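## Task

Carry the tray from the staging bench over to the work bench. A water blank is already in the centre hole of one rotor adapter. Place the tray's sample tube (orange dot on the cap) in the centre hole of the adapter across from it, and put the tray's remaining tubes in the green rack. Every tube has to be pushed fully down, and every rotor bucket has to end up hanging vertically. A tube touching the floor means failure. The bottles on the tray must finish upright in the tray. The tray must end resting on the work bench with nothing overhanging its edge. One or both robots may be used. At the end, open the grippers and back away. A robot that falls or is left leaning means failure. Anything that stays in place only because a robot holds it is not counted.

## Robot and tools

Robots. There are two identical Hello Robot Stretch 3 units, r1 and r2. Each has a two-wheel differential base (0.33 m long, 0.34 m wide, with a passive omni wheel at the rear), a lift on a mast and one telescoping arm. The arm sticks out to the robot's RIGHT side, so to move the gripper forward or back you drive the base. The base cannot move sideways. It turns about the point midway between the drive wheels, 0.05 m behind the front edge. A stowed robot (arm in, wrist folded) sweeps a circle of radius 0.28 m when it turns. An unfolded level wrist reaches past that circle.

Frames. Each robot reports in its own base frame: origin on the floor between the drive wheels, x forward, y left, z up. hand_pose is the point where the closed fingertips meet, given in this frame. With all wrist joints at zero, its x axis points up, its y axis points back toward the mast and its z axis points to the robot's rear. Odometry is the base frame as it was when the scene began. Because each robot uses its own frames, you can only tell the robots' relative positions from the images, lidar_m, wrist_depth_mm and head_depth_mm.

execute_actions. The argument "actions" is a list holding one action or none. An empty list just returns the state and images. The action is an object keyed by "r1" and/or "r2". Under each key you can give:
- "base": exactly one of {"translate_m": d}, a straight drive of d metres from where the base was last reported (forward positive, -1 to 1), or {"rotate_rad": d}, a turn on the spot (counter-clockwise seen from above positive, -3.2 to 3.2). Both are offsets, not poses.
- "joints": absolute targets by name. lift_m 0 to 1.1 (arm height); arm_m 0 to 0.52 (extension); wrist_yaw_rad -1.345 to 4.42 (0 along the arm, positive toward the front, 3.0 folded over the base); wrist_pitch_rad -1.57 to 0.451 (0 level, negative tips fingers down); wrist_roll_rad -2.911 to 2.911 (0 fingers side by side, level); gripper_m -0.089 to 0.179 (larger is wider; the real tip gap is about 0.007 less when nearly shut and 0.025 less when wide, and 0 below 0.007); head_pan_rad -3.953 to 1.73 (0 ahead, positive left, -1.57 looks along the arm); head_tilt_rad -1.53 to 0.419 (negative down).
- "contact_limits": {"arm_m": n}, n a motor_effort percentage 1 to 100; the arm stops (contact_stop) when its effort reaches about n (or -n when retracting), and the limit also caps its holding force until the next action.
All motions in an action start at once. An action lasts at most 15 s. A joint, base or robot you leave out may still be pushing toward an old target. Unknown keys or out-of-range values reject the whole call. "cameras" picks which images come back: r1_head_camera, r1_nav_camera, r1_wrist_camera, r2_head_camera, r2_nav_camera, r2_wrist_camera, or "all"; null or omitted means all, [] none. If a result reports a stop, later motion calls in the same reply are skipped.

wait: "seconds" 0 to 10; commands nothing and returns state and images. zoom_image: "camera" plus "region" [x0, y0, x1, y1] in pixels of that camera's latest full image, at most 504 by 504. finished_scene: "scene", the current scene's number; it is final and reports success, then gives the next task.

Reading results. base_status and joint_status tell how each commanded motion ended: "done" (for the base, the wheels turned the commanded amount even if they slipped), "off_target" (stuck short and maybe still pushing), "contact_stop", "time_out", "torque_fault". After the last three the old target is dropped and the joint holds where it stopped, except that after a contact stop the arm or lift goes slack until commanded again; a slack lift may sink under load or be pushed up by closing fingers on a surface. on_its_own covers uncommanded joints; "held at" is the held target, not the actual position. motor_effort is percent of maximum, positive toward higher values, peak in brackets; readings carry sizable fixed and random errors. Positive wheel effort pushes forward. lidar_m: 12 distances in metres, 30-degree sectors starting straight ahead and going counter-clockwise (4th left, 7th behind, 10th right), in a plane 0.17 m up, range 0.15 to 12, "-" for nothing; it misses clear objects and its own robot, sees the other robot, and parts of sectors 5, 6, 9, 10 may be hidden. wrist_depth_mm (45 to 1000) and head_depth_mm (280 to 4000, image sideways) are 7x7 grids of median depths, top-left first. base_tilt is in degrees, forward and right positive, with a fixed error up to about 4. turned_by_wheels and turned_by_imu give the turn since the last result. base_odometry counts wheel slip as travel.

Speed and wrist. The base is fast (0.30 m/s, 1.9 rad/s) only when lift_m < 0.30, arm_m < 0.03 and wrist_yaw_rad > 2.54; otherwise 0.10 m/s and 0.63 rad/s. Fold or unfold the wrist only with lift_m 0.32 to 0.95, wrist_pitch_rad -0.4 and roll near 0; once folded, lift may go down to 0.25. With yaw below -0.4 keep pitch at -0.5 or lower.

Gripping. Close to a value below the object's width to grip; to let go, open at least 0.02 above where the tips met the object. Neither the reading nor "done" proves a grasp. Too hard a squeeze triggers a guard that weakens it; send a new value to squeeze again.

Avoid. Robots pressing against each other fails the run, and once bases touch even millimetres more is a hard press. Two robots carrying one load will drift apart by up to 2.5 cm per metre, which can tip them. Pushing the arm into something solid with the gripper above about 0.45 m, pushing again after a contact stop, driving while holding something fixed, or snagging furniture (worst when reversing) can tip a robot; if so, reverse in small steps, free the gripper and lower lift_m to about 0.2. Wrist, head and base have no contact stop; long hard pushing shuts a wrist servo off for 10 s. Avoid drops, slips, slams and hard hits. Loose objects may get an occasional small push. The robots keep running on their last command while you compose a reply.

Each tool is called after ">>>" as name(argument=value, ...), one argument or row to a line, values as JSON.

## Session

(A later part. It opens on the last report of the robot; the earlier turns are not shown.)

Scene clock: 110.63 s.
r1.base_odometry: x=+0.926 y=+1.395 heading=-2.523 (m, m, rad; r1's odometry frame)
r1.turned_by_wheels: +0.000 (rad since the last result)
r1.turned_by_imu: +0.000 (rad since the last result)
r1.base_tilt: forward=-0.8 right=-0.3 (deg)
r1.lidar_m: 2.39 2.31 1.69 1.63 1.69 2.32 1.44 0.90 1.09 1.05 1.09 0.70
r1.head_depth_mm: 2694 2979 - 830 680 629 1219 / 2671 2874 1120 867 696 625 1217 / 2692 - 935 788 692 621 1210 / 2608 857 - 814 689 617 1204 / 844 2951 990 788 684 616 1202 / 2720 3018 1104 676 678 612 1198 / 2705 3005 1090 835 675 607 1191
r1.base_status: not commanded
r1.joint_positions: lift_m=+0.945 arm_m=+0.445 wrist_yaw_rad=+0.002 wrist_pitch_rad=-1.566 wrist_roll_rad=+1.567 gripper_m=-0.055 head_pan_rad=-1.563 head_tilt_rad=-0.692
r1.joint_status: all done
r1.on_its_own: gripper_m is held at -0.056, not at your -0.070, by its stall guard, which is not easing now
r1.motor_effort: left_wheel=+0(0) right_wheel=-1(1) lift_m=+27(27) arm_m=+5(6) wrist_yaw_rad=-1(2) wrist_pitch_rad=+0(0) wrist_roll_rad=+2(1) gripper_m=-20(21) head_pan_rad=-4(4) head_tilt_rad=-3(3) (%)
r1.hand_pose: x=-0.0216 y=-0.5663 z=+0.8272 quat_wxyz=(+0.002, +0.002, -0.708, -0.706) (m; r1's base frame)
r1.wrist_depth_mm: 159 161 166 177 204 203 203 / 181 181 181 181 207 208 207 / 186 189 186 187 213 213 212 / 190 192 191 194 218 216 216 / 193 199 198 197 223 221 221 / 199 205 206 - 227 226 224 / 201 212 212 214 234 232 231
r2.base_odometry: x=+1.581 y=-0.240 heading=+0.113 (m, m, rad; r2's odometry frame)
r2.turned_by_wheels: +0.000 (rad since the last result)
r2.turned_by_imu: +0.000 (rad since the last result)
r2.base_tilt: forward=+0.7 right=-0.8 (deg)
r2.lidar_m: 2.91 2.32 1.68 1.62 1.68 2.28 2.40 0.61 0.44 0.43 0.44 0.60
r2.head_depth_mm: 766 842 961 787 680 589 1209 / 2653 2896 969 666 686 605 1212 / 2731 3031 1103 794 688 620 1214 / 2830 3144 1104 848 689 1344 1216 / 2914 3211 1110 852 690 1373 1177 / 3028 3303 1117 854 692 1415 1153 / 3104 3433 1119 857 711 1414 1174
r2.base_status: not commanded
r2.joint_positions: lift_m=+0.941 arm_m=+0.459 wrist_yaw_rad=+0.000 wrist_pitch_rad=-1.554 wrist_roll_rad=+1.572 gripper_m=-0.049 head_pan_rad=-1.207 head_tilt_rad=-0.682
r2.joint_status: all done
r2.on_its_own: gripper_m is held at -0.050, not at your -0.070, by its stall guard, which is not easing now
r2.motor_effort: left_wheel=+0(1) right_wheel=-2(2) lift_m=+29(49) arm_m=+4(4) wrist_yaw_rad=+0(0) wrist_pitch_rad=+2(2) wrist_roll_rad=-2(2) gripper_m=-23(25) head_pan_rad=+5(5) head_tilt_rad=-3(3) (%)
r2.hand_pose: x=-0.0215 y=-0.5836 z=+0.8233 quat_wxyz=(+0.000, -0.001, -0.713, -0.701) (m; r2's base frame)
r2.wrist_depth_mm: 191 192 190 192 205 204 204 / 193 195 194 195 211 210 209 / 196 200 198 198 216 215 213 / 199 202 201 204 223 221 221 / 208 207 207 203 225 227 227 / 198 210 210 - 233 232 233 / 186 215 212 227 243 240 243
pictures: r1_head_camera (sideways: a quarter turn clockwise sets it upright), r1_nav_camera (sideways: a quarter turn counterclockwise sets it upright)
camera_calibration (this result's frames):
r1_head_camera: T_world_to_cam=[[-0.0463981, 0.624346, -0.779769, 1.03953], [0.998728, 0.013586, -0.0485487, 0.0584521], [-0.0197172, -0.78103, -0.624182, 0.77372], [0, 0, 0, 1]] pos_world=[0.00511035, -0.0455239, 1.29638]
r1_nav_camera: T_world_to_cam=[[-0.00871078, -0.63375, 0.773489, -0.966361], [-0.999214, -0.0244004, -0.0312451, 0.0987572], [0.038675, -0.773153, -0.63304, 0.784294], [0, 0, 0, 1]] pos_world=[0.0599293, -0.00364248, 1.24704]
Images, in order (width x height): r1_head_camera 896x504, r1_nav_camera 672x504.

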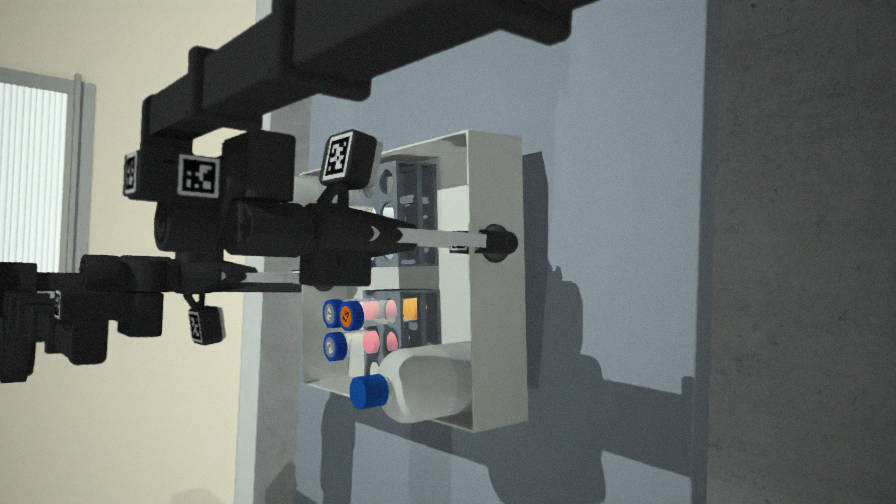

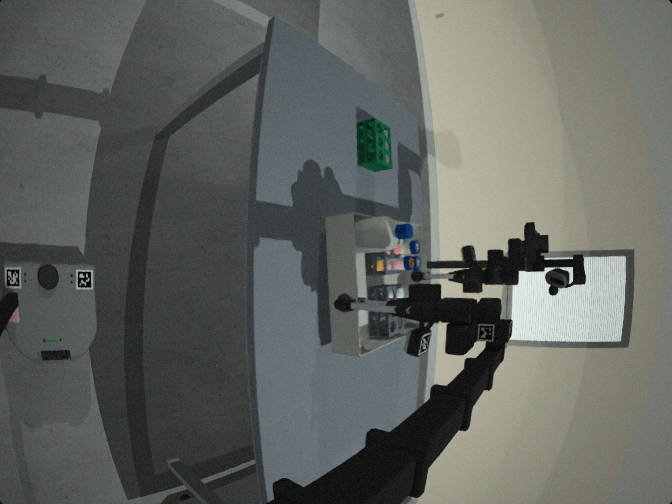

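>>> execute_actions(
  actions=[
    {"r1":{"joints":{"lift_m":0.933}},"r2":{"joints":{"lift_m":0.929}}},
  ],
  cameras=[],
)

>>> execute_actions(
  actions=[
    {"r1":{"joints":{"gripper_m":0.06}},"r2":{"joints":{"gripper_m":0.06}}},
  ],
  cameras=[],
)

>>> execute_actions(
  actions=[
    {"r1":{"joints":{"lift_m":1.1}},"r2":{"joints":{"lift_m":1.1}}},
  ],
  cameras=[],
)

>>> execute_actions(
  actions=[
    {"r1":{"joints":{"arm_m":0.15,"wrist_roll_rad":0,"wrist_pitch_rad":-1.45,"gripper_m":0.07}},"r2":{"joints":{"arm_m":0.15,"wrist_roll_rad":0,"wrist_pitch_rad":-1.44,"gripper_m":0.07}}},
  ],
  cameras=[],
)

>>> execute_actions(
  actions=[
    {"r1":{"base":{"rotate_rad":-0.4}},"r2":{"base":{"rotate_rad":-0.4}}},
  ],
  cameras=[],
)

>>> execute_actions(
  actions=[
    {"r1":{"base":{"translate_m":0.31}},"r2":{"base":{"translate_m":0.4}}},
  ],
  cameras=[],
)

>>> execute_actions(
  actions=[
    {"r1":{"base":{"rotate_rad":0.4}},"r2":{"base":{"rotate_rad":0.4}}},
  ],
  cameras=["r2_nav_camera"],
)

>>> execute_actions(
  actions=[
    {"r1":{"base":{"translate_m":-0.22},"joints":{"arm_m":0.40,"head_tilt_rad":-0.75}},"r2":{"base":{"translate_m":-0.3},"joints":{"head_pan_rad":-1.7,"head_tilt_rad":-0.75}}},
  ],
  cameras=["r1_head_camera","r1_wrist_camera","r2_head_camera"],
)

Scene clock: 115.50 s.
r1.base_odometry: x=+0.926 y=+1.395 heading=-2.523 (m, m, rad; r1's odometry frame)
r1.turned_by_wheels: +0.000 (rad since the last result)
r1.turned_by_imu: +0.000 (rad since the last result)
r1.base_tilt: forward=-0.8 right=-0.3 (deg)
r1.lidar_m: 2.38 2.32 1.69 1.63 1.69 2.31 1.44 0.90 1.09 1.05 1.09 0.70
r1.head_depth_mm: 2693 3008 - - 680 627 1221 / 2681 2904 1099 865 695 624 1214 / 2654 2863 - 804 691 622 1209 / 2656 873 - 822 686 618 1205 / 957 2936 1012 808 682 614 1201 / 2695 3004 1100 677 679 613 1197 / 2685 2991 1097 837 675 607 1185
r1.base_status: not commanded
r1.joint_positions: lift_m=+0.933 arm_m=+0.445 wrist_yaw_rad=+0.002 wrist_pitch_rad=-1.566 wrist_roll_rad=+1.567 gripper_m=-0.055 head_pan_rad=-1.563 head_tilt_rad=-0.692
r1.joint_status: all done
r1.on_its_own: gripper_m is held at -0.056, not at your -0.070, by its stall guard, which is not easing now
r1.motor_effort: left_wheel=+1(0) right_wheel=-1(1) lift_m=+28(30) arm_m=+6(6) wrist_yaw_rad=-1(2) wrist_pitch_rad=+0(0) wrist_roll_rad=+2(2) gripper_m=-19(20) head_pan_rad=-5(5) head_tilt_rad=-3(3) (%)
r1.hand_pose: x=-0.0216 y=-0.5663 z=+0.8152 quat_wxyz=(+0.002, +0.002, -0.708, -0.706) (m; r1's base frame)
r1.wrist_depth_mm: 160 162 165 177 192 192 192 / 181 182 181 183 196 195 196 / 186 187 187 188 200 201 199 / 190 193 192 194 205 205 204 / 194 199 198 197 211 209 210 / 198 205 204 - 213 214 213 / 203 212 212 215 221 220 218
r2.base_odometry: x=+1.581 y=-0.240 heading=+0.113 (m, m, rad; r2's odometry frame)
r2.turned_by_wheels: +0.000 (rad since the last result)
r2.turned_by_imu: +0.000 (rad since the last result)
r2.base_tilt: forward=+0.7 right=-1.0 (deg)
r2.lidar_m: 2.91 2.32 1.69 1.62 1.68 2.29 2.39 0.61 0.44 0.43 0.44 0.60
r2.head_depth_mm: 807 840 1594 796 674 590 1213 / 2631 2911 982 670 686 604 1211 / 2762 3043 1105 794 688 622 1216 / 2829 3151 1108 847 689 1347 1218 / 2903 3227 1111 854 690 1374 1171 / 3014 3303 1117 855 693 1415 1151 / 3111 3379 1120 855 714 1415 1174
r2.base_status: not commanded
r2.joint_positions: lift_m=+0.929 arm_m=+0.459 wrist_yaw_rad=+0.000 wrist_pitch_rad=-1.554 wrist_roll_rad=+1.572 gripper_m=-0.049 head_pan_rad=-1.207 head_tilt_rad=-0.682
r2.joint_status: all done
r2.on_its_own: gripper_m is held at -0.050, not at your -0.070, by its stall guard, which is not easing now
r2.motor_effort: left_wheel=+0(0) right_wheel=-2(2) lift_m=+29(29) arm_m=+4(4) wrist_yaw_rad=+1(0) wrist_pitch_rad=+2(2) wrist_roll_rad=-1(2) gripper_m=-24(24) head_pan_rad=+5(4) head_tilt_rad=-3(3) (%)
r2.hand_pose: x=-0.0215 y=-0.5836 z=+0.8113 quat_wxyz=(+0.000, -0.001, -0.713, -0.701) (m; r2's base frame)
r2.wrist_depth_mm: 192 190 192 192 193 193 194 / 191 194 194 195 198 197 198 / 196 199 198 198 204 203 200 / 199 202 201 203 210 209 208 / 206 206 205 204 215 216 213 / 196 212 208 - 220 221 219 / 186 216 212 220 227 227 227
pictures: none
No camera images: the call's "cameras" was empty. Leave "cameras" out to get every camera's image.

Scene clock: 117.13 s.
r1.base_odometry: x=+0.926 y=+1.395 heading=-2.523 (m, m, rad; r1's odometry frame)
r1.turned_by_wheels: +0.000 (rad since the last result)
r1.turned_by_imu: +0.000 (rad since the last result)
r1.base_tilt: forward=-0.7 right=-0.3 (deg)
r1.lidar_m: 2.38 2.31 1.69 1.63 1.69 2.31 1.44 0.91 1.09 1.05 1.09 0.70
r1.head_depth_mm: 2692 2972 - - 679 628 1226 / 2688 2887 1100 869 697 625 1217 / 2681 - - 819 691 622 1211 / 2645 870 - 825 686 617 1207 / 961 2912 999 807 682 615 1203 / 2673 3009 1107 677 679 611 1197 / 2697 3028 1094 837 677 608 1194
r1.base_status: not commanded
r1.joint_positions: lift_m=+0.933 arm_m=+0.445 wrist_yaw_rad=+0.002 wrist_pitch_rad=-1.565 wrist_roll_rad=+1.567 gripper_m=+0.060 head_pan_rad=-1.563 head_tilt_rad=-0.692
r1.joint_status: all done
r1.motor_effort: left_wheel=+0(0) right_wheel=-1(1) lift_m=+27(28) arm_m=+5(6) wrist_yaw_rad=-1(2) wrist_pitch_rad=-1(1) wrist_roll_rad=+2(2) gripper_m=+0(80) head_pan_rad=-5(4) head_tilt_rad=-3(3) (%)
r1.hand_pose: x=-0.0216 y=-0.5666 z=+0.8152 quat_wxyz=(+0.002, +0.002, -0.709, -0.705) (m; r1's base frame)
r1.wrist_depth_mm: 157 159 163 183 194 193 192 / 192 197 197 196 196 197 196 / 195 201 202 201 202 201 198 / 199 205 203 205 205 206 206 / 204 209 208 210 209 209 209 / 193 215 - 215 217 213 215 / 195 219 222 220 221 220 219
r2.base_odometry: x=+1.581 y=-0.240 heading=+0.113 (m, m, rad; r2's odometry frame)
r2.turned_by_wheels: +0.000 (rad since the last result)
r2.turned_by_imu: +0.000 (rad since the last result)
r2.base_tilt: forward=+0.7 right=-0.9 (deg)
r2.lidar_m: 2.91 2.32 1.69 1.62 1.68 2.28 2.40 0.61 0.44 0.43 0.44 0.60
r2.head_depth_mm: 776 841 1593 809 667 590 1215 / 2627 2925 1006 680 686 606 1213 / 2755 3040 1103 794 688 621 1214 / 2819 3126 1107 848 689 1345 1211 / 2910 3227 1107 852 692 1381 1171 / 3019 3286 1114 855 691 1412 1157 / 3104 3407 1117 856 712 1417 1171
r2.base_status: not commanded
r2.joint_positions: lift_m=+0.929 arm_m=+0.459 wrist_yaw_rad=+0.000 wrist_pitch_rad=-1.550 wrist_roll_rad=+1.572 gripper_m=+0.060 head_pan_rad=-1.207 head_tilt_rad=-0.682
r2.joint_status: all done
r2.motor_effort: left_wheel=-1(0) right_wheel=-1(1) lift_m=+29(29) arm_m=+4(4) wrist_yaw_rad=+0(0) wrist_pitch_rad=+1(2) wrist_roll_rad=-2(1) gripper_m=+1(94) head_pan_rad=+5(5) head_tilt_rad=-3(3) (%)
r2.hand_pose: x=-0.0215 y=-0.5847 z=+0.8112 quat_wxyz=(+0.000, -0.001, -0.714, -0.700) (m; r2's base frame)
r2.wrist_depth_mm: 193 195 195 194 194 192 192 / 197 200 200 199 201 198 196 / 200 205 204 205 204 203 202 / 189 210 209 210 210 208 207 / 218 217 216 215 214 214 213 / 193 223 - 221 - 220 220 / 199 229 226 227 228 225 227
pictures: none
No camera images: the call's "cameras" was empty. Leave "cameras" out to get every camera's image.

Scene clock: 119.53 s.
r1.base_odometry: x=+0.926 y=+1.395 heading=-2.523 (m, m, rad; r1's odometry frame)
r1.turned_by_wheels: +0.000 (rad since the last result)
r1.turned_by_imu: +0.000 (rad since the last result)
r1.base_tilt: forward=-0.8 right=-0.3 (deg)
r1.lidar_m: 2.39 2.31 1.69 1.63 1.70 2.32 1.45 0.90 1.09 1.05 1.09 0.70
r1.head_depth_mm: 2682 3013 1162 874 701 628 1221 / 2746 3074 1151 870 696 626 1215 / 2799 3081 952 818 692 621 1215 / 749 2329 1340 821 687 618 1207 / 2611 2994 1014 806 682 615 1203 / 2706 3005 1103 677 679 611 1195 / 2712 3017 1095 835 674 608 1192
r1.base_status: not commanded
r1.joint_positions: lift_m=+1.100 arm_m=+0.445 wrist_yaw_rad=+0.002 wrist_pitch_rad=-1.564 wrist_roll_rad=+1.567 gripper_m=+0.060 head_pan_rad=-1.563 head_tilt_rad=-0.692
r1.joint_status: all done
r1.motor_effort: left_wheel=+1(0) right_wheel=+0(1) lift_m=+27(28) arm_m=+4(5) wrist_yaw_rad=-1(1) wrist_pitch_rad=-1(1) wrist_roll_rad=+2(2) gripper_m=+0(1) head_pan_rad=-5(5) head_tilt_rad=-3(4) (%)
r1.hand_pose: x=-0.0216 y=-0.5668 z=+0.9822 quat_wxyz=(+0.002, +0.002, -0.709, -0.705) (m; r1's base frame)
r1.wrist_depth_mm: 356 356 351 347 346 347 - / 361 331 357 363 357 358 - / 345 322 366 363 365 362 - / 275 316 372 372 372 378 - / 381 329 376 379 376 - - / 394 327 - 383 391 - - / 401 338 337 321 399 - -
r2.base_odometry: x=+1.581 y=-0.240 heading=+0.113 (m, m, rad; r2's odometry frame)
r2.turned_by_wheels: +0.000 (rad since the last result)
r2.turned_by_imu: +0.000 (rad since the last result)
r2.base_tilt: forward=+0.7 right=-0.8 (deg)
r2.lidar_m: 2.91 2.32 1.68 1.62 1.68 2.29 2.39 0.61 0.45 0.43 0.44 0.60
r2.head_depth_mm: 1375 2771 985 801 676 591 1208 / 2665 2966 1007 679 686 606 1206 / 2768 3024 1102 793 687 621 1214 / 2813 3116 1108 850 690 1344 1218 / 2910 3251 1111 853 691 1378 1171 / 2993 3286 1116 854 694 1411 1152 / 3095 3425 1119 856 713 1410 1175
r2.base_status: not commanded
r2.joint_positions: lift_m=+1.099 arm_m=+0.459 wrist_yaw_rad=+0.000 wrist_pitch_rad=-1.549 wrist_roll_rad=+1.572 gripper_m=+0.060 head_pan_rad=-1.207 head_tilt_rad=-0.682
r2.joint_status: all done
r2.motor_effort: left_wheel=-1(1) right_wheel=-1(1) lift_m=+46(47) arm_m=+4(3) wrist_yaw_rad=+1(0) wrist_pitch_rad=+0(0) wrist_roll_rad=-2(1) gripper_m=+1(0) head_pan_rad=+5(5) head_tilt_rad=-3(3) (%)
r2.hand_pose: x=-0.0215 y=-0.5848 z=+0.9815 quat_wxyz=(+0.000, -0.001, -0.714, -0.700) (m; r2's base frame)
r2.wrist_depth_mm: 362 315 348 357 358 354 - / 347 311 368 366 370 362 - / 362 314 379 375 376 374 - / 394 352 387 389 386 384 - / 407 334 393 398 390 - - / 416 342 - 335 - - - / 396 351 350 271 421 - -
pictures: none
No camera images: the call's "cameras" was empty. Leave "cameras" out to get every camera's image.

Scene clock: 123.03 s.
r1.base_odometry: x=+0.926 y=+1.395 heading=-2.523 (m, m, rad; r1's odometry frame)
r1.turned_by_wheels: +0.000 (rad since the last result)
r1.turned_by_imu: +0.000 (rad since the last result)
r1.base_tilt: forward=-0.8 right=-0.3 (deg)
r1.lidar_m: 2.39 2.31 1.69 1.63 1.69 2.32 1.45 0.90 1.08 1.05 1.09 0.70
r1.head_depth_mm: - - 1168 877 701 630 1225 / - - 1156 867 696 625 1211 / - - - - 691 623 1212 / 1418 2906 - 700 688 617 1207 / 2701 2980 1019 807 702 614 1196 / 2672 3006 1104 676 679 611 1199 / 2698 3019 1100 835 675 609 1190
r1.base_status: not commanded
r1.joint_positions: lift_m=+1.100 arm_m=+0.150 wrist_yaw_rad=+0.001 wrist_pitch_rad=-1.452 wrist_roll_rad=+0.006 gripper_m=+0.070 head_pan_rad=-1.563 head_tilt_rad=-0.692
r1.joint_status: all done
r1.motor_effort: left_wheel=+0(1) right_wheel=-1(0) lift_m=+26(26) arm_m=-6(6) wrist_yaw_rad=-1(1) wrist_pitch_rad=+1(1) wrist_roll_rad=-2(1) gripper_m=+0(47) head_pan_rad=-5(5) head_tilt_rad=-3(2) (%)
r1.hand_pose: x=-0.0216 y=-0.3018 z=+0.9813 quat_wxyz=(+0.527, +0.468, -0.530, -0.471) (m; r1's base frame)
r1.wrist_depth_mm: 375 372 373 372 367 369 365 / 377 375 367 374 369 372 368 / 375 381 378 372 374 373 372 / - - - - - - - / - - - - - - - / - - - - - - - / - - - - - - -
r2.base_odometry: x=+1.581 y=-0.240 heading=+0.113 (m, m, rad; r2's odometry frame)
r2.turned_by_wheels: +0.000 (rad since the last result)
r2.turned_by_imu: +0.000 (rad since the last result)
r2.base_tilt: forward=+0.6 right=-0.9 (deg)
r2.lidar_m: 2.91 2.32 1.69 1.62 1.68 2.29 2.40 0.61 0.44 0.43 0.44 0.60
r2.head_depth_mm: 2561 2808 980 798 673 590 1207 / 2679 2932 1007 679 707 606 1210 / 2742 3046 1103 796 688 620 1217 / 2797 3149 1106 850 690 1345 1218 / 2915 3248 1111 851 691 1379 1173 / 3013 3286 1115 855 691 1404 1154 / 3102 3423 1118 857 713 1423 1173
r2.base_status: not commanded
r2.joint_positions: lift_m=+1.099 arm_m=+0.150 wrist_yaw_rad=+0.001 wrist_pitch_rad=-1.443 wrist_roll_rad=+0.006 gripper_m=+0.070 head_pan_rad=-1.207 head_tilt_rad=-0.682
r2.joint_status: all done
r2.motor_effort: left_wheel=+0(0) right_wheel=-1(1) lift_m=+46(45) arm_m=-1(1) wrist_yaw_rad=+0(0) wrist_pitch_rad=+2(1) wrist_roll_rad=-4(5) gripper_m=+1(51) head_pan_rad=+5(5) head_tilt_rad=-3(3) (%)
r2.hand_pose: x=-0.0216 y=-0.3040 z=+0.9810 quat_wxyz=(+0.530, +0.466, -0.532, -0.469) (m; r2's base frame)
r2.wrist_depth_mm: 383 381 378 381 375 378 369 / 384 385 383 383 380 376 377 / - - 983 992 - 973 864 / - - - - - - - / - - - - - - - / - - - - - - - / - - - - - - -
pictures: none
No camera images: the call's "cameras" was empty. Leave "cameras" out to get every camera's image.

Scene clock: 124.60 s.
r1.base_odometry: x=+0.926 y=+1.395 heading=-2.923 (m, m, rad; r1's odometry frame)
r1.turned_by_wheels: -0.400 (rad since the last result)
r1.turned_by_imu: -0.401 (rad since the last result)
r1.base_tilt: forward=-0.8 right=-0.3 (deg)
r1.lidar_m: 0.70 4.36 2.07 1.64 1.64 1.76 2.66 1.07 0.90 1.06 1.05 0.73
r1.head_depth_mm: - - 1170 875 744 1419 1224 / - - 1152 868 717 1426 1220 / - - - - 691 1406 1209 / 2916 3213 - 788 688 1342 1204 / 2807 3127 1121 850 701 1301 1202 / 2711 2999 1108 811 676 598 1198 / 2623 2886 884 794 661 580 1191
r1.base_status: done
r1.joint_positions: lift_m=+1.100 arm_m=+0.150 wrist_yaw_rad=+0.001 wrist_pitch_rad=-1.452 wrist_roll_rad=+0.006 gripper_m=+0.070 head_pan_rad=-1.563 head_tilt_rad=-0.692
r1.joint_status: not commanded
r1.motor_effort: left_wheel=+1(5) right_wheel=-1(5) lift_m=+26(27) arm_m=-5(5) wrist_yaw_rad=-1(1) wrist_pitch_rad=+1(1) wrist_roll_rad=-2(2) gripper_m=+1(1) head_pan_rad=-5(5) head_tilt_rad=-3(3) (%)
r1.hand_pose: x=-0.0216 y=-0.3018 z=+0.9813 quat_wxyz=(+0.527, +0.468, -0.530, -0.471) (m; r1's base frame)
r1.wrist_depth_mm: 355 372 364 370 372 367 959 / 378 380 377 371 387 - - / 373 374 376 - - - - / 376 379 - - - - - / 778 - - - - - - / - - - - - - - / - - - - - - -
r2.base_odometry: x=+1.581 y=-0.240 heading=-0.287 (m, m, rad; r2's odometry frame)
r2.turned_by_wheels: -0.400 (rad since the last result)
r2.turned_by_imu: -0.403 (rad since the last result)
r2.base_tilt: forward=+0.8 right=-0.8 (deg)
r2.lidar_m: 0.69 2.92 2.08 1.64 1.63 1.75 2.63 2.39 0.54 0.43 0.43 0.46
r2.head_depth_mm: 2740 3052 1098 816 685 1308 1211 / 2704 3039 1094 817 705 1315 1212 / 2738 3008 974 832 686 1317 1213 / 2668 2981 976 832 690 623 1217 / 2606 2890 1010 806 691 623 1221 / 2615 2937 1073 687 692 625 1221 / 2626 2909 1119 856 692 611 1220
r2.base_status: done
r2.joint_positions: lift_m=+1.099 arm_m=+0.150 wrist_yaw_rad=+0.001 wrist_pitch_rad=-1.443 wrist_roll_rad=+0.006 gripper_m=+0.070 head_pan_rad=-1.207 head_tilt_rad=-0.682
r2.joint_status: not commanded
r2.motor_effort: left_wheel=+1(7) right_wheel=-3(7) lift_m=+45(46) arm_m=-1(1) wrist_yaw_rad=+1(1) wrist_pitch_rad=+2(2) wrist_roll_rad=-4(4) gripper_m=+1(1) head_pan_rad=+5(5) head_tilt_rad=-2(3) (%)
r2.hand_pose: x=-0.0216 y=-0.3040 z=+0.9810 quat_wxyz=(+0.530, +0.466, -0.532, -0.469) (m; r2's base frame)
r2.wrist_depth_mm: 383 386 380 377 373 793 - / 389 387 381 378 - - - / 388 389 - - - - - / 397 - - - - - - / - - - - - - - / - - - - - - - / - - - - - - -
pictures: none
No camera images: the call's "cameras" was empty. Leave "cameras" out to get every camera's image.

Scene clock: 129.83 s.
r1.base_odometry: x=+0.623 y=+1.327 heading=-2.922 (m, m, rad; r1's odometry frame)
r1.turned_by_wheels: +0.000 (rad since the last result)
r1.turned_by_imu: +0.002 (rad since the last result)
r1.base_tilt: forward=-0.7 right=-0.3 (deg)
r1.lidar_m: 2.08 2.08 2.22 1.77 1.76 1.89 2.87 1.13 1.18 0.94 0.93 0.40
r1.head_depth_mm: - - 1167 877 701 613 1227 / - - 1161 815 695 582 1220 / - - - - 664 579 1188 / 2786 3104 - 696 649 574 1136 / 2677 3021 2731 727 628 572 514 / 2572 2875 2689 795 680 569 499 / 2502 2808 2680 834 674 567 489
r1.base_status: done
r1.joint_positions: lift_m=+1.100 arm_m=+0.150 wrist_yaw_rad=+0.001 wrist_pitch_rad=-1.452 wrist_roll_rad=+0.006 gripper_m=+0.070 head_pan_rad=-1.563 head_tilt_rad=-0.692
r1.joint_status: not commanded
r1.motor_effort: left_wheel=+1(4) right_wheel=-3(2) lift_m=+26(26) arm_m=-5(6) wrist_yaw_rad=-1(1) wrist_pitch_rad=+1(1) wrist_roll_rad=-2(3) gripper_m=+0(1) head_pan_rad=-5(5) head_tilt_rad=-3(3) (%)
r1.hand_pose: x=-0.0216 y=-0.3018 z=+0.9813 quat_wxyz=(+0.527, +0.468, -0.530, -0.471) (m; r1's base frame)
r1.wrist_depth_mm: 374 373 362 330 370 366 365 / 373 376 376 375 372 373 371 / 383 379 376 376 377 369 - / 382 375 379 380 374 - - / 380 386 386 377 - - - / 384 383 - - - - - / 385 - - - - - -
r2.base_odometry: x=+1.965 y=-0.353 heading=-0.287 (m, m, rad; r2's odometry frame)
r2.turned_by_wheels: +0.000 (rad since the last result)
r2.turned_by_imu: +0.000 (rad since the last result)
r2.base_tilt: forward=+0.7 right=-0.8 (deg)
r2.lidar_m: 0.43 2.54 2.28 1.81 1.79 1.92 2.88 0.73 0.34 0.27 0.27 0.29
r2.head_depth_mm: 2620 2891 2644 811 650 577 498 / 2584 2876 2640 817 706 577 498 / 2582 2844 2659 847 686 579 499 / 2554 2814 2671 851 690 579 500 / 2539 2826 2686 854 692 580 501 / 2526 2784 2695 852 694 582 502 / 2509 2780 2690 858 693 582 502
r2.base_status: done
r2.joint_positions: lift_m=+1.099 arm_m=+0.150 wrist_yaw_rad=+0.001 wrist_pitch_rad=-1.443 wrist_roll_rad=+0.006 gripper_m=+0.070 head_pan_rad=-1.207 head_tilt_rad=-0.682
r2.joint_status: not commanded
r2.motor_effort: left_wheel=+1(8) right_wheel=-3(4) lift_m=+46(45) arm_m=-1(1) wrist_yaw_rad=+0(0) wrist_pitch_rad=+2(2) wrist_roll_rad=-4(4) gripper_m=-1(2) head_pan_rad=+5(4) head_tilt_rad=-3(3) (%)
r2.hand_pose: x=-0.0216 y=-0.3040 z=+0.9810 quat_wxyz=(+0.530, +0.466, -0.532, -0.469) (m; r2's base frame)
r2.wrist_depth_mm: 383 382 381 375 376 372 368 / 386 384 384 381 382 377 379 / 392 390 386 384 385 386 379 / 397 392 388 387 391 - - / 405 391 396 394 - - - / 398 401 - - - - - / 409 - - - - - -
pictures: none
No camera images: the call's "cameras" was empty. Leave "cameras" out to get every camera's image.

Scene clock: 131.40 s.
r1.base_odometry: x=+0.623 y=+1.327 heading=-2.523 (m, m, rad; r1's odometry frame)
r1.turned_by_wheels: +0.400 (rad since the last result)
r1.turned_by_imu: +0.401 (rad since the last result)
r1.base_tilt: forward=-0.7 right=-0.3 (deg)
r1.lidar_m: 2.08 2.48 1.82 1.75 1.82 2.50 1.13 1.13 0.96 0.93 0.41 0.40
r1.head_depth_mm: - - 2833 758 626 583 512 / - - 2818 747 599 581 509 / - - - - 689 578 517 / 2565 2877 - 787 687 575 515 / 2572 2899 2727 846 700 573 514 / 2589 2881 2664 843 680 568 510 / 2589 2904 2657 837 677 566 509
r1.base_status: done
r1.joint_positions: lift_m=+1.100 arm_m=+0.150 wrist_yaw_rad=+0.001 wrist_pitch_rad=-1.452 wrist_roll_rad=+0.006 gripper_m=+0.070 head_pan_rad=-1.563 head_tilt_rad=-0.692
r1.joint_status: not commanded
r1.motor_effort: left_wheel=-1(5) right_wheel=+1(3) lift_m=+26(26) arm_m=-7(5) wrist_yaw_rad=+0(1) wrist_pitch_rad=+1(1) wrist_roll_rad=-2(2) gripper_m=+1(0) head_pan_rad=-4(5) head_tilt_rad=-3(3) (%)
r1.hand_pose: x=-0.0216 y=-0.3018 z=+0.9813 quat_wxyz=(+0.527, +0.468, -0.530, -0.471) (m; r1's base frame)
r1.wrist_depth_mm: 375 372 368 370 369 258 366 / 378 375 375 368 371 370 362 / 378 376 374 372 371 373 372 / 384 379 377 380 371 369 377 / 380 384 380 376 379 376 373 / - - - - - - - / - - - - - - -
r2.base_odometry: x=+1.965 y=-0.353 heading=+0.113 (m, m, rad; r2's odometry frame)
r2.turned_by_wheels: +0.400 (rad since the last result)
r2.turned_by_imu: +0.403 (rad since the last result)
r2.base_tilt: forward=+0.7 right=-1.0 (deg)
r2.lidar_m: 1.28 2.54 1.85 1.78 1.84 2.50 2.74 0.38 0.28 0.27 0.28 0.38
r2.head_depth_mm: 2462 2711 2650 817 684 577 496 / 2537 2802 2650 846 705 577 498 / 2598 2914 2657 847 688 579 499 / 2695 2989 2653 851 688 580 500 / 2780 3083 1111 852 690 581 521 / 2855 3184 2706 854 692 582 533 / 2955 3249 2700 856 695 582 923
r2.base_status: done
r2.joint_positions: lift_m=+1.099 arm_m=+0.150 wrist_yaw_rad=+0.001 wrist_pitch_rad=-1.443 wrist_roll_rad=+0.006 gripper_m=+0.070 head_pan_rad=-1.207 head_tilt_rad=-0.682
r2.joint_status: not commanded
r2.motor_effort: left_wheel=-3(9) right_wheel=+2(8) lift_m=+45(45) arm_m=-2(1) wrist_yaw_rad=+0(0) wrist_pitch_rad=+2(2) wrist_roll_rad=-4(4) gripper_m=+0(1) head_pan_rad=+5(5) head_tilt_rad=-3(3) (%)
r2.hand_pose: x=-0.0216 y=-0.3040 z=+0.9810 quat_wxyz=(+0.530, +0.466, -0.532, -0.469) (m; r2's base frame)
r2.wrist_depth_mm: 387 384 385 382 378 374 297 / 388 384 386 381 379 374 311 / 393 387 385 382 385 379 378 / 395 394 393 390 384 381 380 / 399 398 390 393 387 392 387 / - - - - - - - / - - - - - - -
pictures: r2_nav_camera (sideways: a quarter turn counterclockwise sets it upright)
camera_calibration (this result's frames):
r2_nav_camera: T_world_to_cam=[[0.23435, -0.554947, 0.798194, -1.00108], [-0.920074, -0.391737, -0.00222284, 0.0599406], [0.313916, -0.733877, -0.602396, 0.741945], [0, 0, 0, 1]] pos_world=[0.0568445, 0.0124304, 1.24613]
Images, in order (width x height): r2_nav_camera 672x504.

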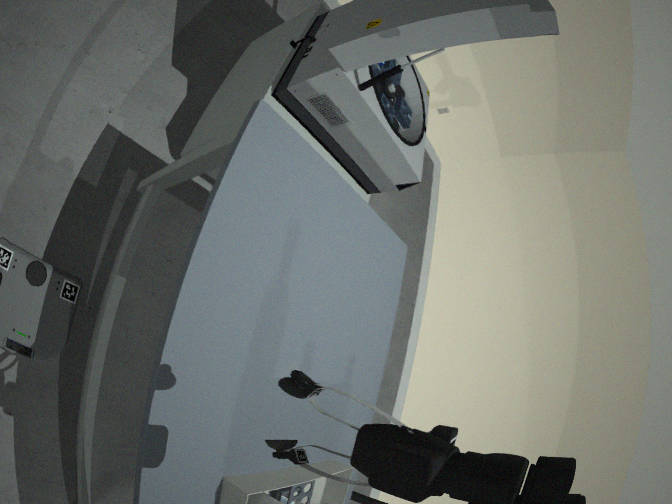

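Scene clock: 135.33 s.
r1.base_odometry: x=+0.803 y=+1.455 heading=-2.523 (m, m, rad; r1's odometry frame)
r1.turned_by_wheels: +0.000 (rad since the last result)
r1.turned_by_imu: -0.001 (rad since the last result)
r1.base_tilt: forward=-0.6 right=-0.2 (deg)
r1.lidar_m: 2.30 2.48 1.82 1.75 1.82 2.49 1.10 0.92 0.96 0.93 0.96 0.58
r1.head_depth_mm: 2588 2948 1056 819 651 567 1131 / 2664 2895 970 754 631 561 1127 / 800 3018 908 746 628 559 1128 / 2609 2965 1026 729 625 556 1121 / 2618 2921 1018 572 607 553 1114 / 2624 2936 1009 789 647 551 1111 / 2613 2924 999 763 647 548 1124
r1.base_status: done
r1.joint_positions: lift_m=+1.100 arm_m=+0.400 wrist_yaw_rad=+0.000 wrist_pitch_rad=-1.452 wrist_roll_rad=+0.006 gripper_m=+0.070 head_pan_rad=-1.563 head_tilt_rad=-0.741
r1.joint_status: all done
r1.motor_effort: left_wheel=-1(4) right_wheel=+2(5) lift_m=+26(26) arm_m=+5(6) wrist_yaw_rad=+0(1) wrist_pitch_rad=+1(1) wrist_roll_rad=-2(2) gripper_m=+1(0) head_pan_rad=-4(5) head_tilt_rad=-4(8) (%)
r1.hand_pose: x=-0.0216 y=-0.5510 z=+0.9813 quat_wxyz=(+0.527, +0.468, -0.530, -0.471) (m; r1's base frame)
r1.wrist_depth_mm: 373 370 369 366 367 350 370 / 380 378 345 370 311 330 367 / 351 375 308 312 311 310 374 / 370 377 338 374 372 362 376 / 383 380 374 374 377 373 370 / 390 382 272 373 370 362 374 / 388 380 232 360 350 375 378
r2.base_odometry: x=+1.667 y=-0.387 heading=+0.113 (m, m, rad; r2's odometry frame)
r2.turned_by_wheels: +0.000 (rad since the last result)
r2.turned_by_imu: +0.000 (rad since the last result)
r2.base_tilt: forward=+0.7 right=-0.8 (deg)
r2.lidar_m: 1.29 2.55 1.85 1.78 1.84 2.51 2.45 0.38 0.28 0.27 0.28 0.38
r2.head_depth_mm: 2784 2971 983 782 634 554 1140 / - 2929 986 737 621 556 1123 / - 2927 799 736 621 557 513 / - 2911 - 723 608 558 514 / - - - 545 594 558 505 / 2561 2798 998 758 624 559 496 / 2512 2803 1001 793 657 559 488
r2.base_status: done
r2.joint_positions: lift_m=+1.099 arm_m=+0.150 wrist_yaw_rad=+0.001 wrist_pitch_rad=-1.443 wrist_roll_rad=+0.006 gripper_m=+0.070 head_pan_rad=-1.693 head_tilt_rad=-0.740
r2.joint_status: all done
r2.motor_effort: left_wheel=-4(9) right_wheel=+3(4) lift_m=+45(46) arm_m=-1(1) wrist_yaw_rad=+0(0) wrist_pitch_rad=+2(2) wrist_roll_rad=-4(4) gripper_m=+0(0) head_pan_rad=-4(45) head_tilt_rad=-3(9) (%)
r2.hand_pose: x=-0.0216 y=-0.3040 z=+0.9810 quat_wxyz=(+0.530, +0.466, -0.532, -0.469) (m; r2's base frame)
r2.wrist_depth_mm: 378 384 381 257 369 377 365 / 385 385 377 345 373 374 374 / 389 391 386 384 385 380 378 / 389 393 395 384 384 382 384 / 401 397 393 390 393 388 388 / - - - - - - - / - - - - - - -
pictures: r1_head_camera (sideways: a quarter turn clockwise sets it upright), r1_wrist_camera, r2_head_camera (sideways: a quarter turn clockwise sets it upright)
camera_calibration (this result's frames):
r1_head_camera: T_world_to_cam=[[-0.0466536, 0.662026, -0.748027, 0.998163], [0.998711, 0.0159248, -0.0481945, 0.0579879], [-0.0199938, -0.749312, -0.661916, 0.822805], [0, 0, 0, 1]] pos_world=[0.00510572, -0.0451952, 1.29408]
r1_wrist_camera: T_world_to_cam=[[-0.999593, 0.0223081, -0.0178064, 0.0138713], [0.021748, 0.999281, 0.0310533, 0.555251], [0.0184864, 0.0306534, -0.999359, 1.15725], [0, 0, 0, 1]] pos_world=[-0.0196032, -0.590635, 1.13951]
r2_head_camera: T_world_to_cam=[[0.107734, 0.64314, -0.758132, 0.998941], [0.987521, -0.15734, 0.00685647, -0.0129918], [-0.114875, -0.74941, -0.652065, 0.802105], [0, 0, 0, 1]] pos_world=[-0.00264875, -0.0433979, 1.28044]
Images, in order (width x height): r1_head_camera 896x504, r1_wrist_camera 644x364, r2_head_camera 896x504.

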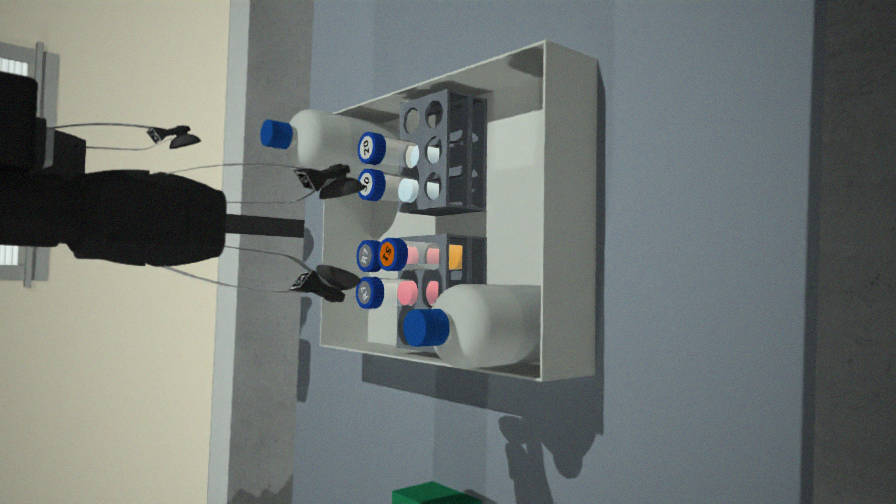

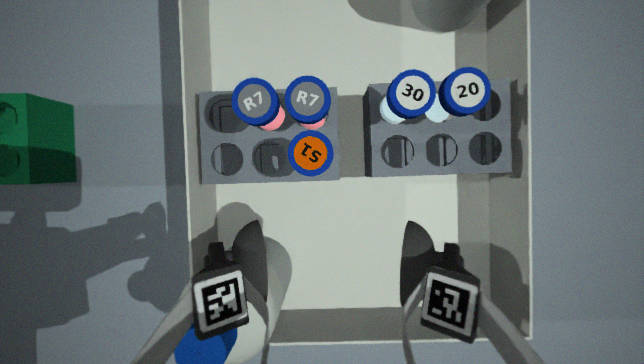

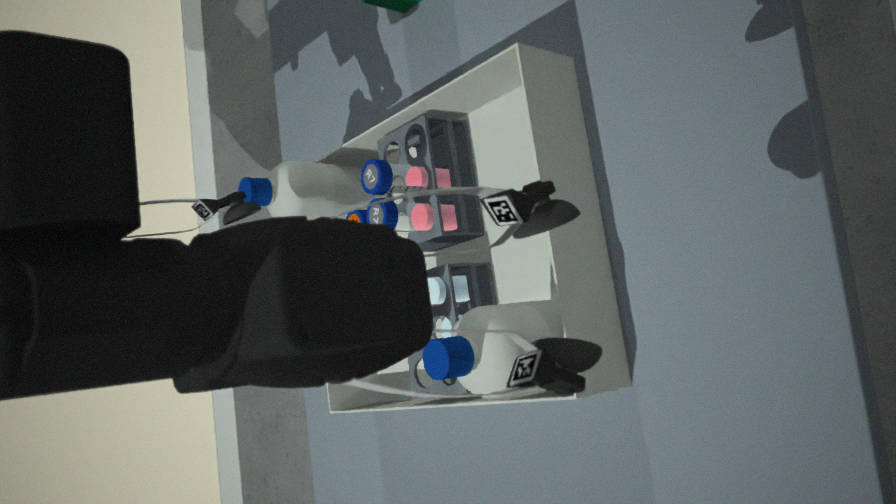

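>>> execute_actions(
  actions=[
    {"r1":{"base":{"translate_m":0.012},"joints":{"arm_m":0.447,"lift_m":1.04}},"r2":{"joints":{"wrist_roll_rad":1.57,"wrist_pitch_rad":-1.55}}},
  ],
  cameras=["r1_wrist_camera"],
)

>>> execute_actions(
  actions=[
    {"r1":{"joints":{"lift_m":1.008,"gripper_m":0.06}}},
  ],
  cameras=["r1_wrist_camera","r1_head_camera"],
)

Scene clock: 141.33 s.
r1.base_odometry: x=+0.793 y=+1.448 heading=-2.523 (m, m, rad; r1's odometry frame)
r1.turned_by_wheels: +0.000 (rad since the last result)
r1.turned_by_imu: +0.000 (rad since the last result)
r1.base_tilt: forward=-0.8 right=-0.3 (deg)
r1.lidar_m: 2.29 2.48 1.81 1.75 1.82 2.49 1.10 0.93 0.96 0.93 0.96 0.57
r1.head_depth_mm: - 2919 1056 820 643 565 1132 / 2633 2932 880 748 632 560 1133 / - 2779 1036 750 628 559 1125 / 2613 2877 1030 732 623 556 1120 / 2624 2938 1019 576 614 554 1111 / 2619 2915 1014 792 649 550 1109 / 2606 2900 1003 760 647 549 1127
r1.base_status: done
r1.joint_positions: lift_m=+1.040 arm_m=+0.447 wrist_yaw_rad=+0.000 wrist_pitch_rad=-1.452 wrist_roll_rad=+0.006 gripper_m=+0.070 head_pan_rad=-1.563 head_tilt_rad=-0.741
r1.joint_status: all done
r1.motor_effort: left_wheel=-1(3) right_wheel=+1(5) lift_m=+22(24) arm_m=+6(5) wrist_yaw_rad=+0(0) wrist_pitch_rad=+1(0) wrist_roll_rad=-3(2) gripper_m=+0(0) head_pan_rad=-4(5) head_tilt_rad=-3(4) (%)
r1.hand_pose: x=-0.0216 y=-0.5981 z=+0.9215 quat_wxyz=(+0.527, +0.468, -0.530, -0.471) (m; r1's base frame)
r1.wrist_depth_mm: 316 316 311 306 306 254 307 / 312 319 312 311 309 308 311 / 320 317 313 308 307 191 312 / 320 317 254 252 254 251 313 / 320 317 279 195 308 284 311 / 323 321 303 317 316 317 314 / 323 320 241 321 320 316 319
r2.base_odometry: x=+1.667 y=-0.387 heading=+0.113 (m, m, rad; r2's odometry frame)
r2.turned_by_wheels: +0.000 (rad since the last result)
r2.turned_by_imu: +0.000 (rad since the last result)
r2.base_tilt: forward=+0.7 right=-0.8 (deg)
r2.lidar_m: 1.29 2.55 1.85 1.78 1.84 2.51 2.44 0.38 0.28 0.27 0.28 0.38
r2.head_depth_mm: 2766 2984 966 782 635 555 1138 / - 2984 902 737 621 555 1121 / - 2937 804 737 621 556 514 / - - 814 736 622 546 514 / - - - 544 586 558 505 / 2551 2757 - 757 611 560 496 / 2503 2766 1001 792 657 559 488
r2.base_status: not commanded
r2.joint_positions: lift_m=+1.099 arm_m=+0.150 wrist_yaw_rad=+0.001 wrist_pitch_rad=-1.541 wrist_roll_rad=+1.562 gripper_m=+0.070 head_pan_rad=-1.693 head_tilt_rad=-0.740
r2.joint_status: all done
r2.motor_effort: left_wheel=-3(4) right_wheel=+3(3) lift_m=+46(45) arm_m=-1(1) wrist_yaw_rad=+1(0) wrist_pitch_rad=-3(3) wrist_roll_rad=+5(4) gripper_m=+0(0) head_pan_rad=-4(4) head_tilt_rad=-3(4) (%)
r2.hand_pose: x=-0.0216 y=-0.2784 z=+0.9814 quat_wxyz=(+0.004, +0.003, -0.717, -0.697) (m; r2's base frame)
r2.wrist_depth_mm: 359 360 363 362 - - - / 373 368 369 369 - - - / 380 382 380 375 - - - / 366 334 389 390 - - - / 252 270 398 399 - - - / 263 414 - 411 - - - / 433 431 426 423 - - -
pictures: r1_wrist_camera
camera_calibration (this result's frames):
r1_wrist_camera: T_world_to_cam=[[-0.999593, 0.0223039, -0.0178112, 0.0138588], [0.0217476, 0.999288, 0.0308417, 0.604336], [0.0184864, 0.0304418, -0.999366, 1.09884], [0, 0, 0, 1]] pos_world=[-0.0196032, -0.637665, 1.07975]
Images, in order (width x height): r1_wrist_camera 644x364.

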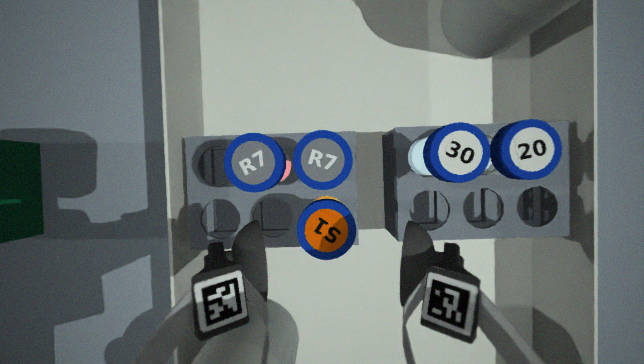

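Scene clock: 142.43 s.
r1.base_odometry: x=+0.793 y=+1.448 heading=-2.523 (m, m, rad; r1's odometry frame)
r1.turned_by_wheels: +0.000 (rad since the last result)
r1.turned_by_imu: +0.000 (rad since the last result)
r1.base_tilt: forward=-0.7 right=-0.2 (deg)
r1.lidar_m: 2.28 2.48 1.81 1.75 1.81 2.49 1.11 0.93 0.96 0.93 0.96 0.57
r1.head_depth_mm: - 3020 1055 821 645 564 1137 / - 2908 880 747 632 561 1132 / - 2977 915 748 628 560 1123 / 2604 2904 910 732 625 556 1119 / 2619 2969 1016 575 613 554 1116 / 2620 2951 1010 793 648 552 1110 / 2618 2907 999 762 645 548 1125
r1.base_status: not commanded
r1.joint_positions: lift_m=+1.008 arm_m=+0.447 wrist_yaw_rad=+0.000 wrist_pitch_rad=-1.452 wrist_roll_rad=+0.006 gripper_m=+0.060 head_pan_rad=-1.563 head_tilt_rad=-0.741
r1.joint_status: all done
r1.motor_effort: left_wheel=-1(1) right_wheel=+1(1) lift_m=+23(23) arm_m=+5(6) wrist_yaw_rad=+0(0) wrist_pitch_rad=+0(0) wrist_roll_rad=-2(2) gripper_m=+1(46) head_pan_rad=-5(4) head_tilt_rad=-3(3) (%)
r1.hand_pose: x=-0.0216 y=-0.5981 z=+0.8895 quat_wxyz=(+0.527, +0.468, -0.530, -0.471) (m; r1's base frame)
r1.wrist_depth_mm: 282 263 277 278 274 253 231 / 285 260 279 281 277 277 230 / 287 285 278 221 276 160 204 / 285 286 162 223 238 219 219 / 286 288 252 161 276 222 220 / 288 290 - 285 282 282 238 / 294 290 239 287 286 285 237
r2.base_odometry: x=+1.667 y=-0.387 heading=+0.113 (m, m, rad; r2's odometry frame)
r2.turned_by_wheels: +0.000 (rad since the last result)
r2.turned_by_imu: +0.000 (rad since the last result)
r2.base_tilt: forward=+0.7 right=-0.8 (deg)
r2.lidar_m: 1.29 2.55 1.85 1.78 1.84 2.52 2.44 0.38 0.28 0.27 0.28 0.38
r2.head_depth_mm: 2756 2984 965 781 635 555 1139 / - 2983 902 737 620 555 1121 / - 2843 780 735 622 556 514 / - - 814 736 622 547 514 / - - - 544 585 558 505 / 2551 2771 - 758 610 560 496 / 2508 2780 999 794 656 560 488
r2.base_status: not commanded
r2.joint_positions: lift_m=+1.099 arm_m=+0.150 wrist_yaw_rad=+0.001 wrist_pitch_rad=-1.541 wrist_roll_rad=+1.562 gripper_m=+0.070 head_pan_rad=-1.693 head_tilt_rad=-0.740
r2.joint_status: not commanded
r2.motor_effort: left_wheel=-4(4) right_wheel=+3(3) lift_m=+46(45) arm_m=-1(1) wrist_yaw_rad=-1(0) wrist_pitch_rad=-3(3) wrist_roll_rad=+5(5) gripper_m=+0(0) head_pan_rad=-4(4) head_tilt_rad=-3(3) (%)
r2.hand_pose: x=-0.0216 y=-0.2784 z=+0.9814 quat_wxyz=(+0.004, +0.003, -0.717, -0.697) (m; r2's base frame)
r2.wrist_depth_mm: 360 361 364 358 - - - / 374 372 368 370 - - - / 384 382 381 381 - - - / 363 334 389 389 - - - / 252 273 399 409 - - - / 263 410 - 407 - - - / 437 433 429 421 - - -
pictures: r1_head_camera (sideways: a quarter turn clockwise sets it upright), r1_wrist_camera
camera_calibration (this result's frames):
r1_head_camera: T_world_to_cam=[[-0.0466535, 0.662026, -0.748027, 0.998163], [0.998711, 0.0159247, -0.0481945, 0.0579879], [-0.0199939, -0.749312, -0.661916, 0.822806], [0, 0, 0, 1]] pos_world=[0.00510571, -0.0451952, 1.29408]
r1_wrist_camera: T_world_to_cam=[[-0.999593, 0.0223038, -0.0178111, 0.0132887], [0.0217474, 0.999288, 0.0308417, 0.605323], [0.0184863, 0.0304418, -0.999366, 1.06686], [0, 0, 0, 1]] pos_world=[-0.0196032, -0.637665, 1.04775]
Images, in order (width x height): r1_head_camera 896x504, r1_wrist_camera 644x364.

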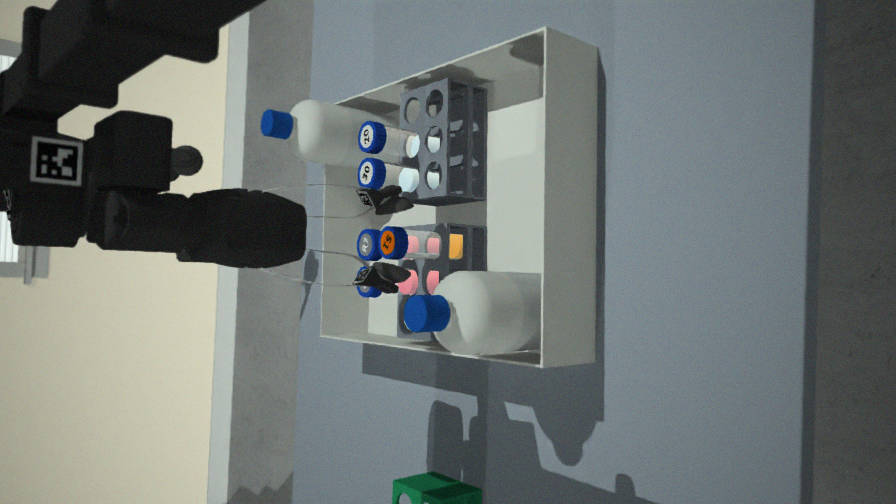

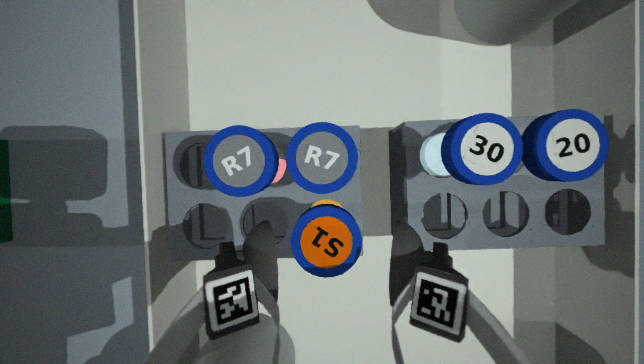

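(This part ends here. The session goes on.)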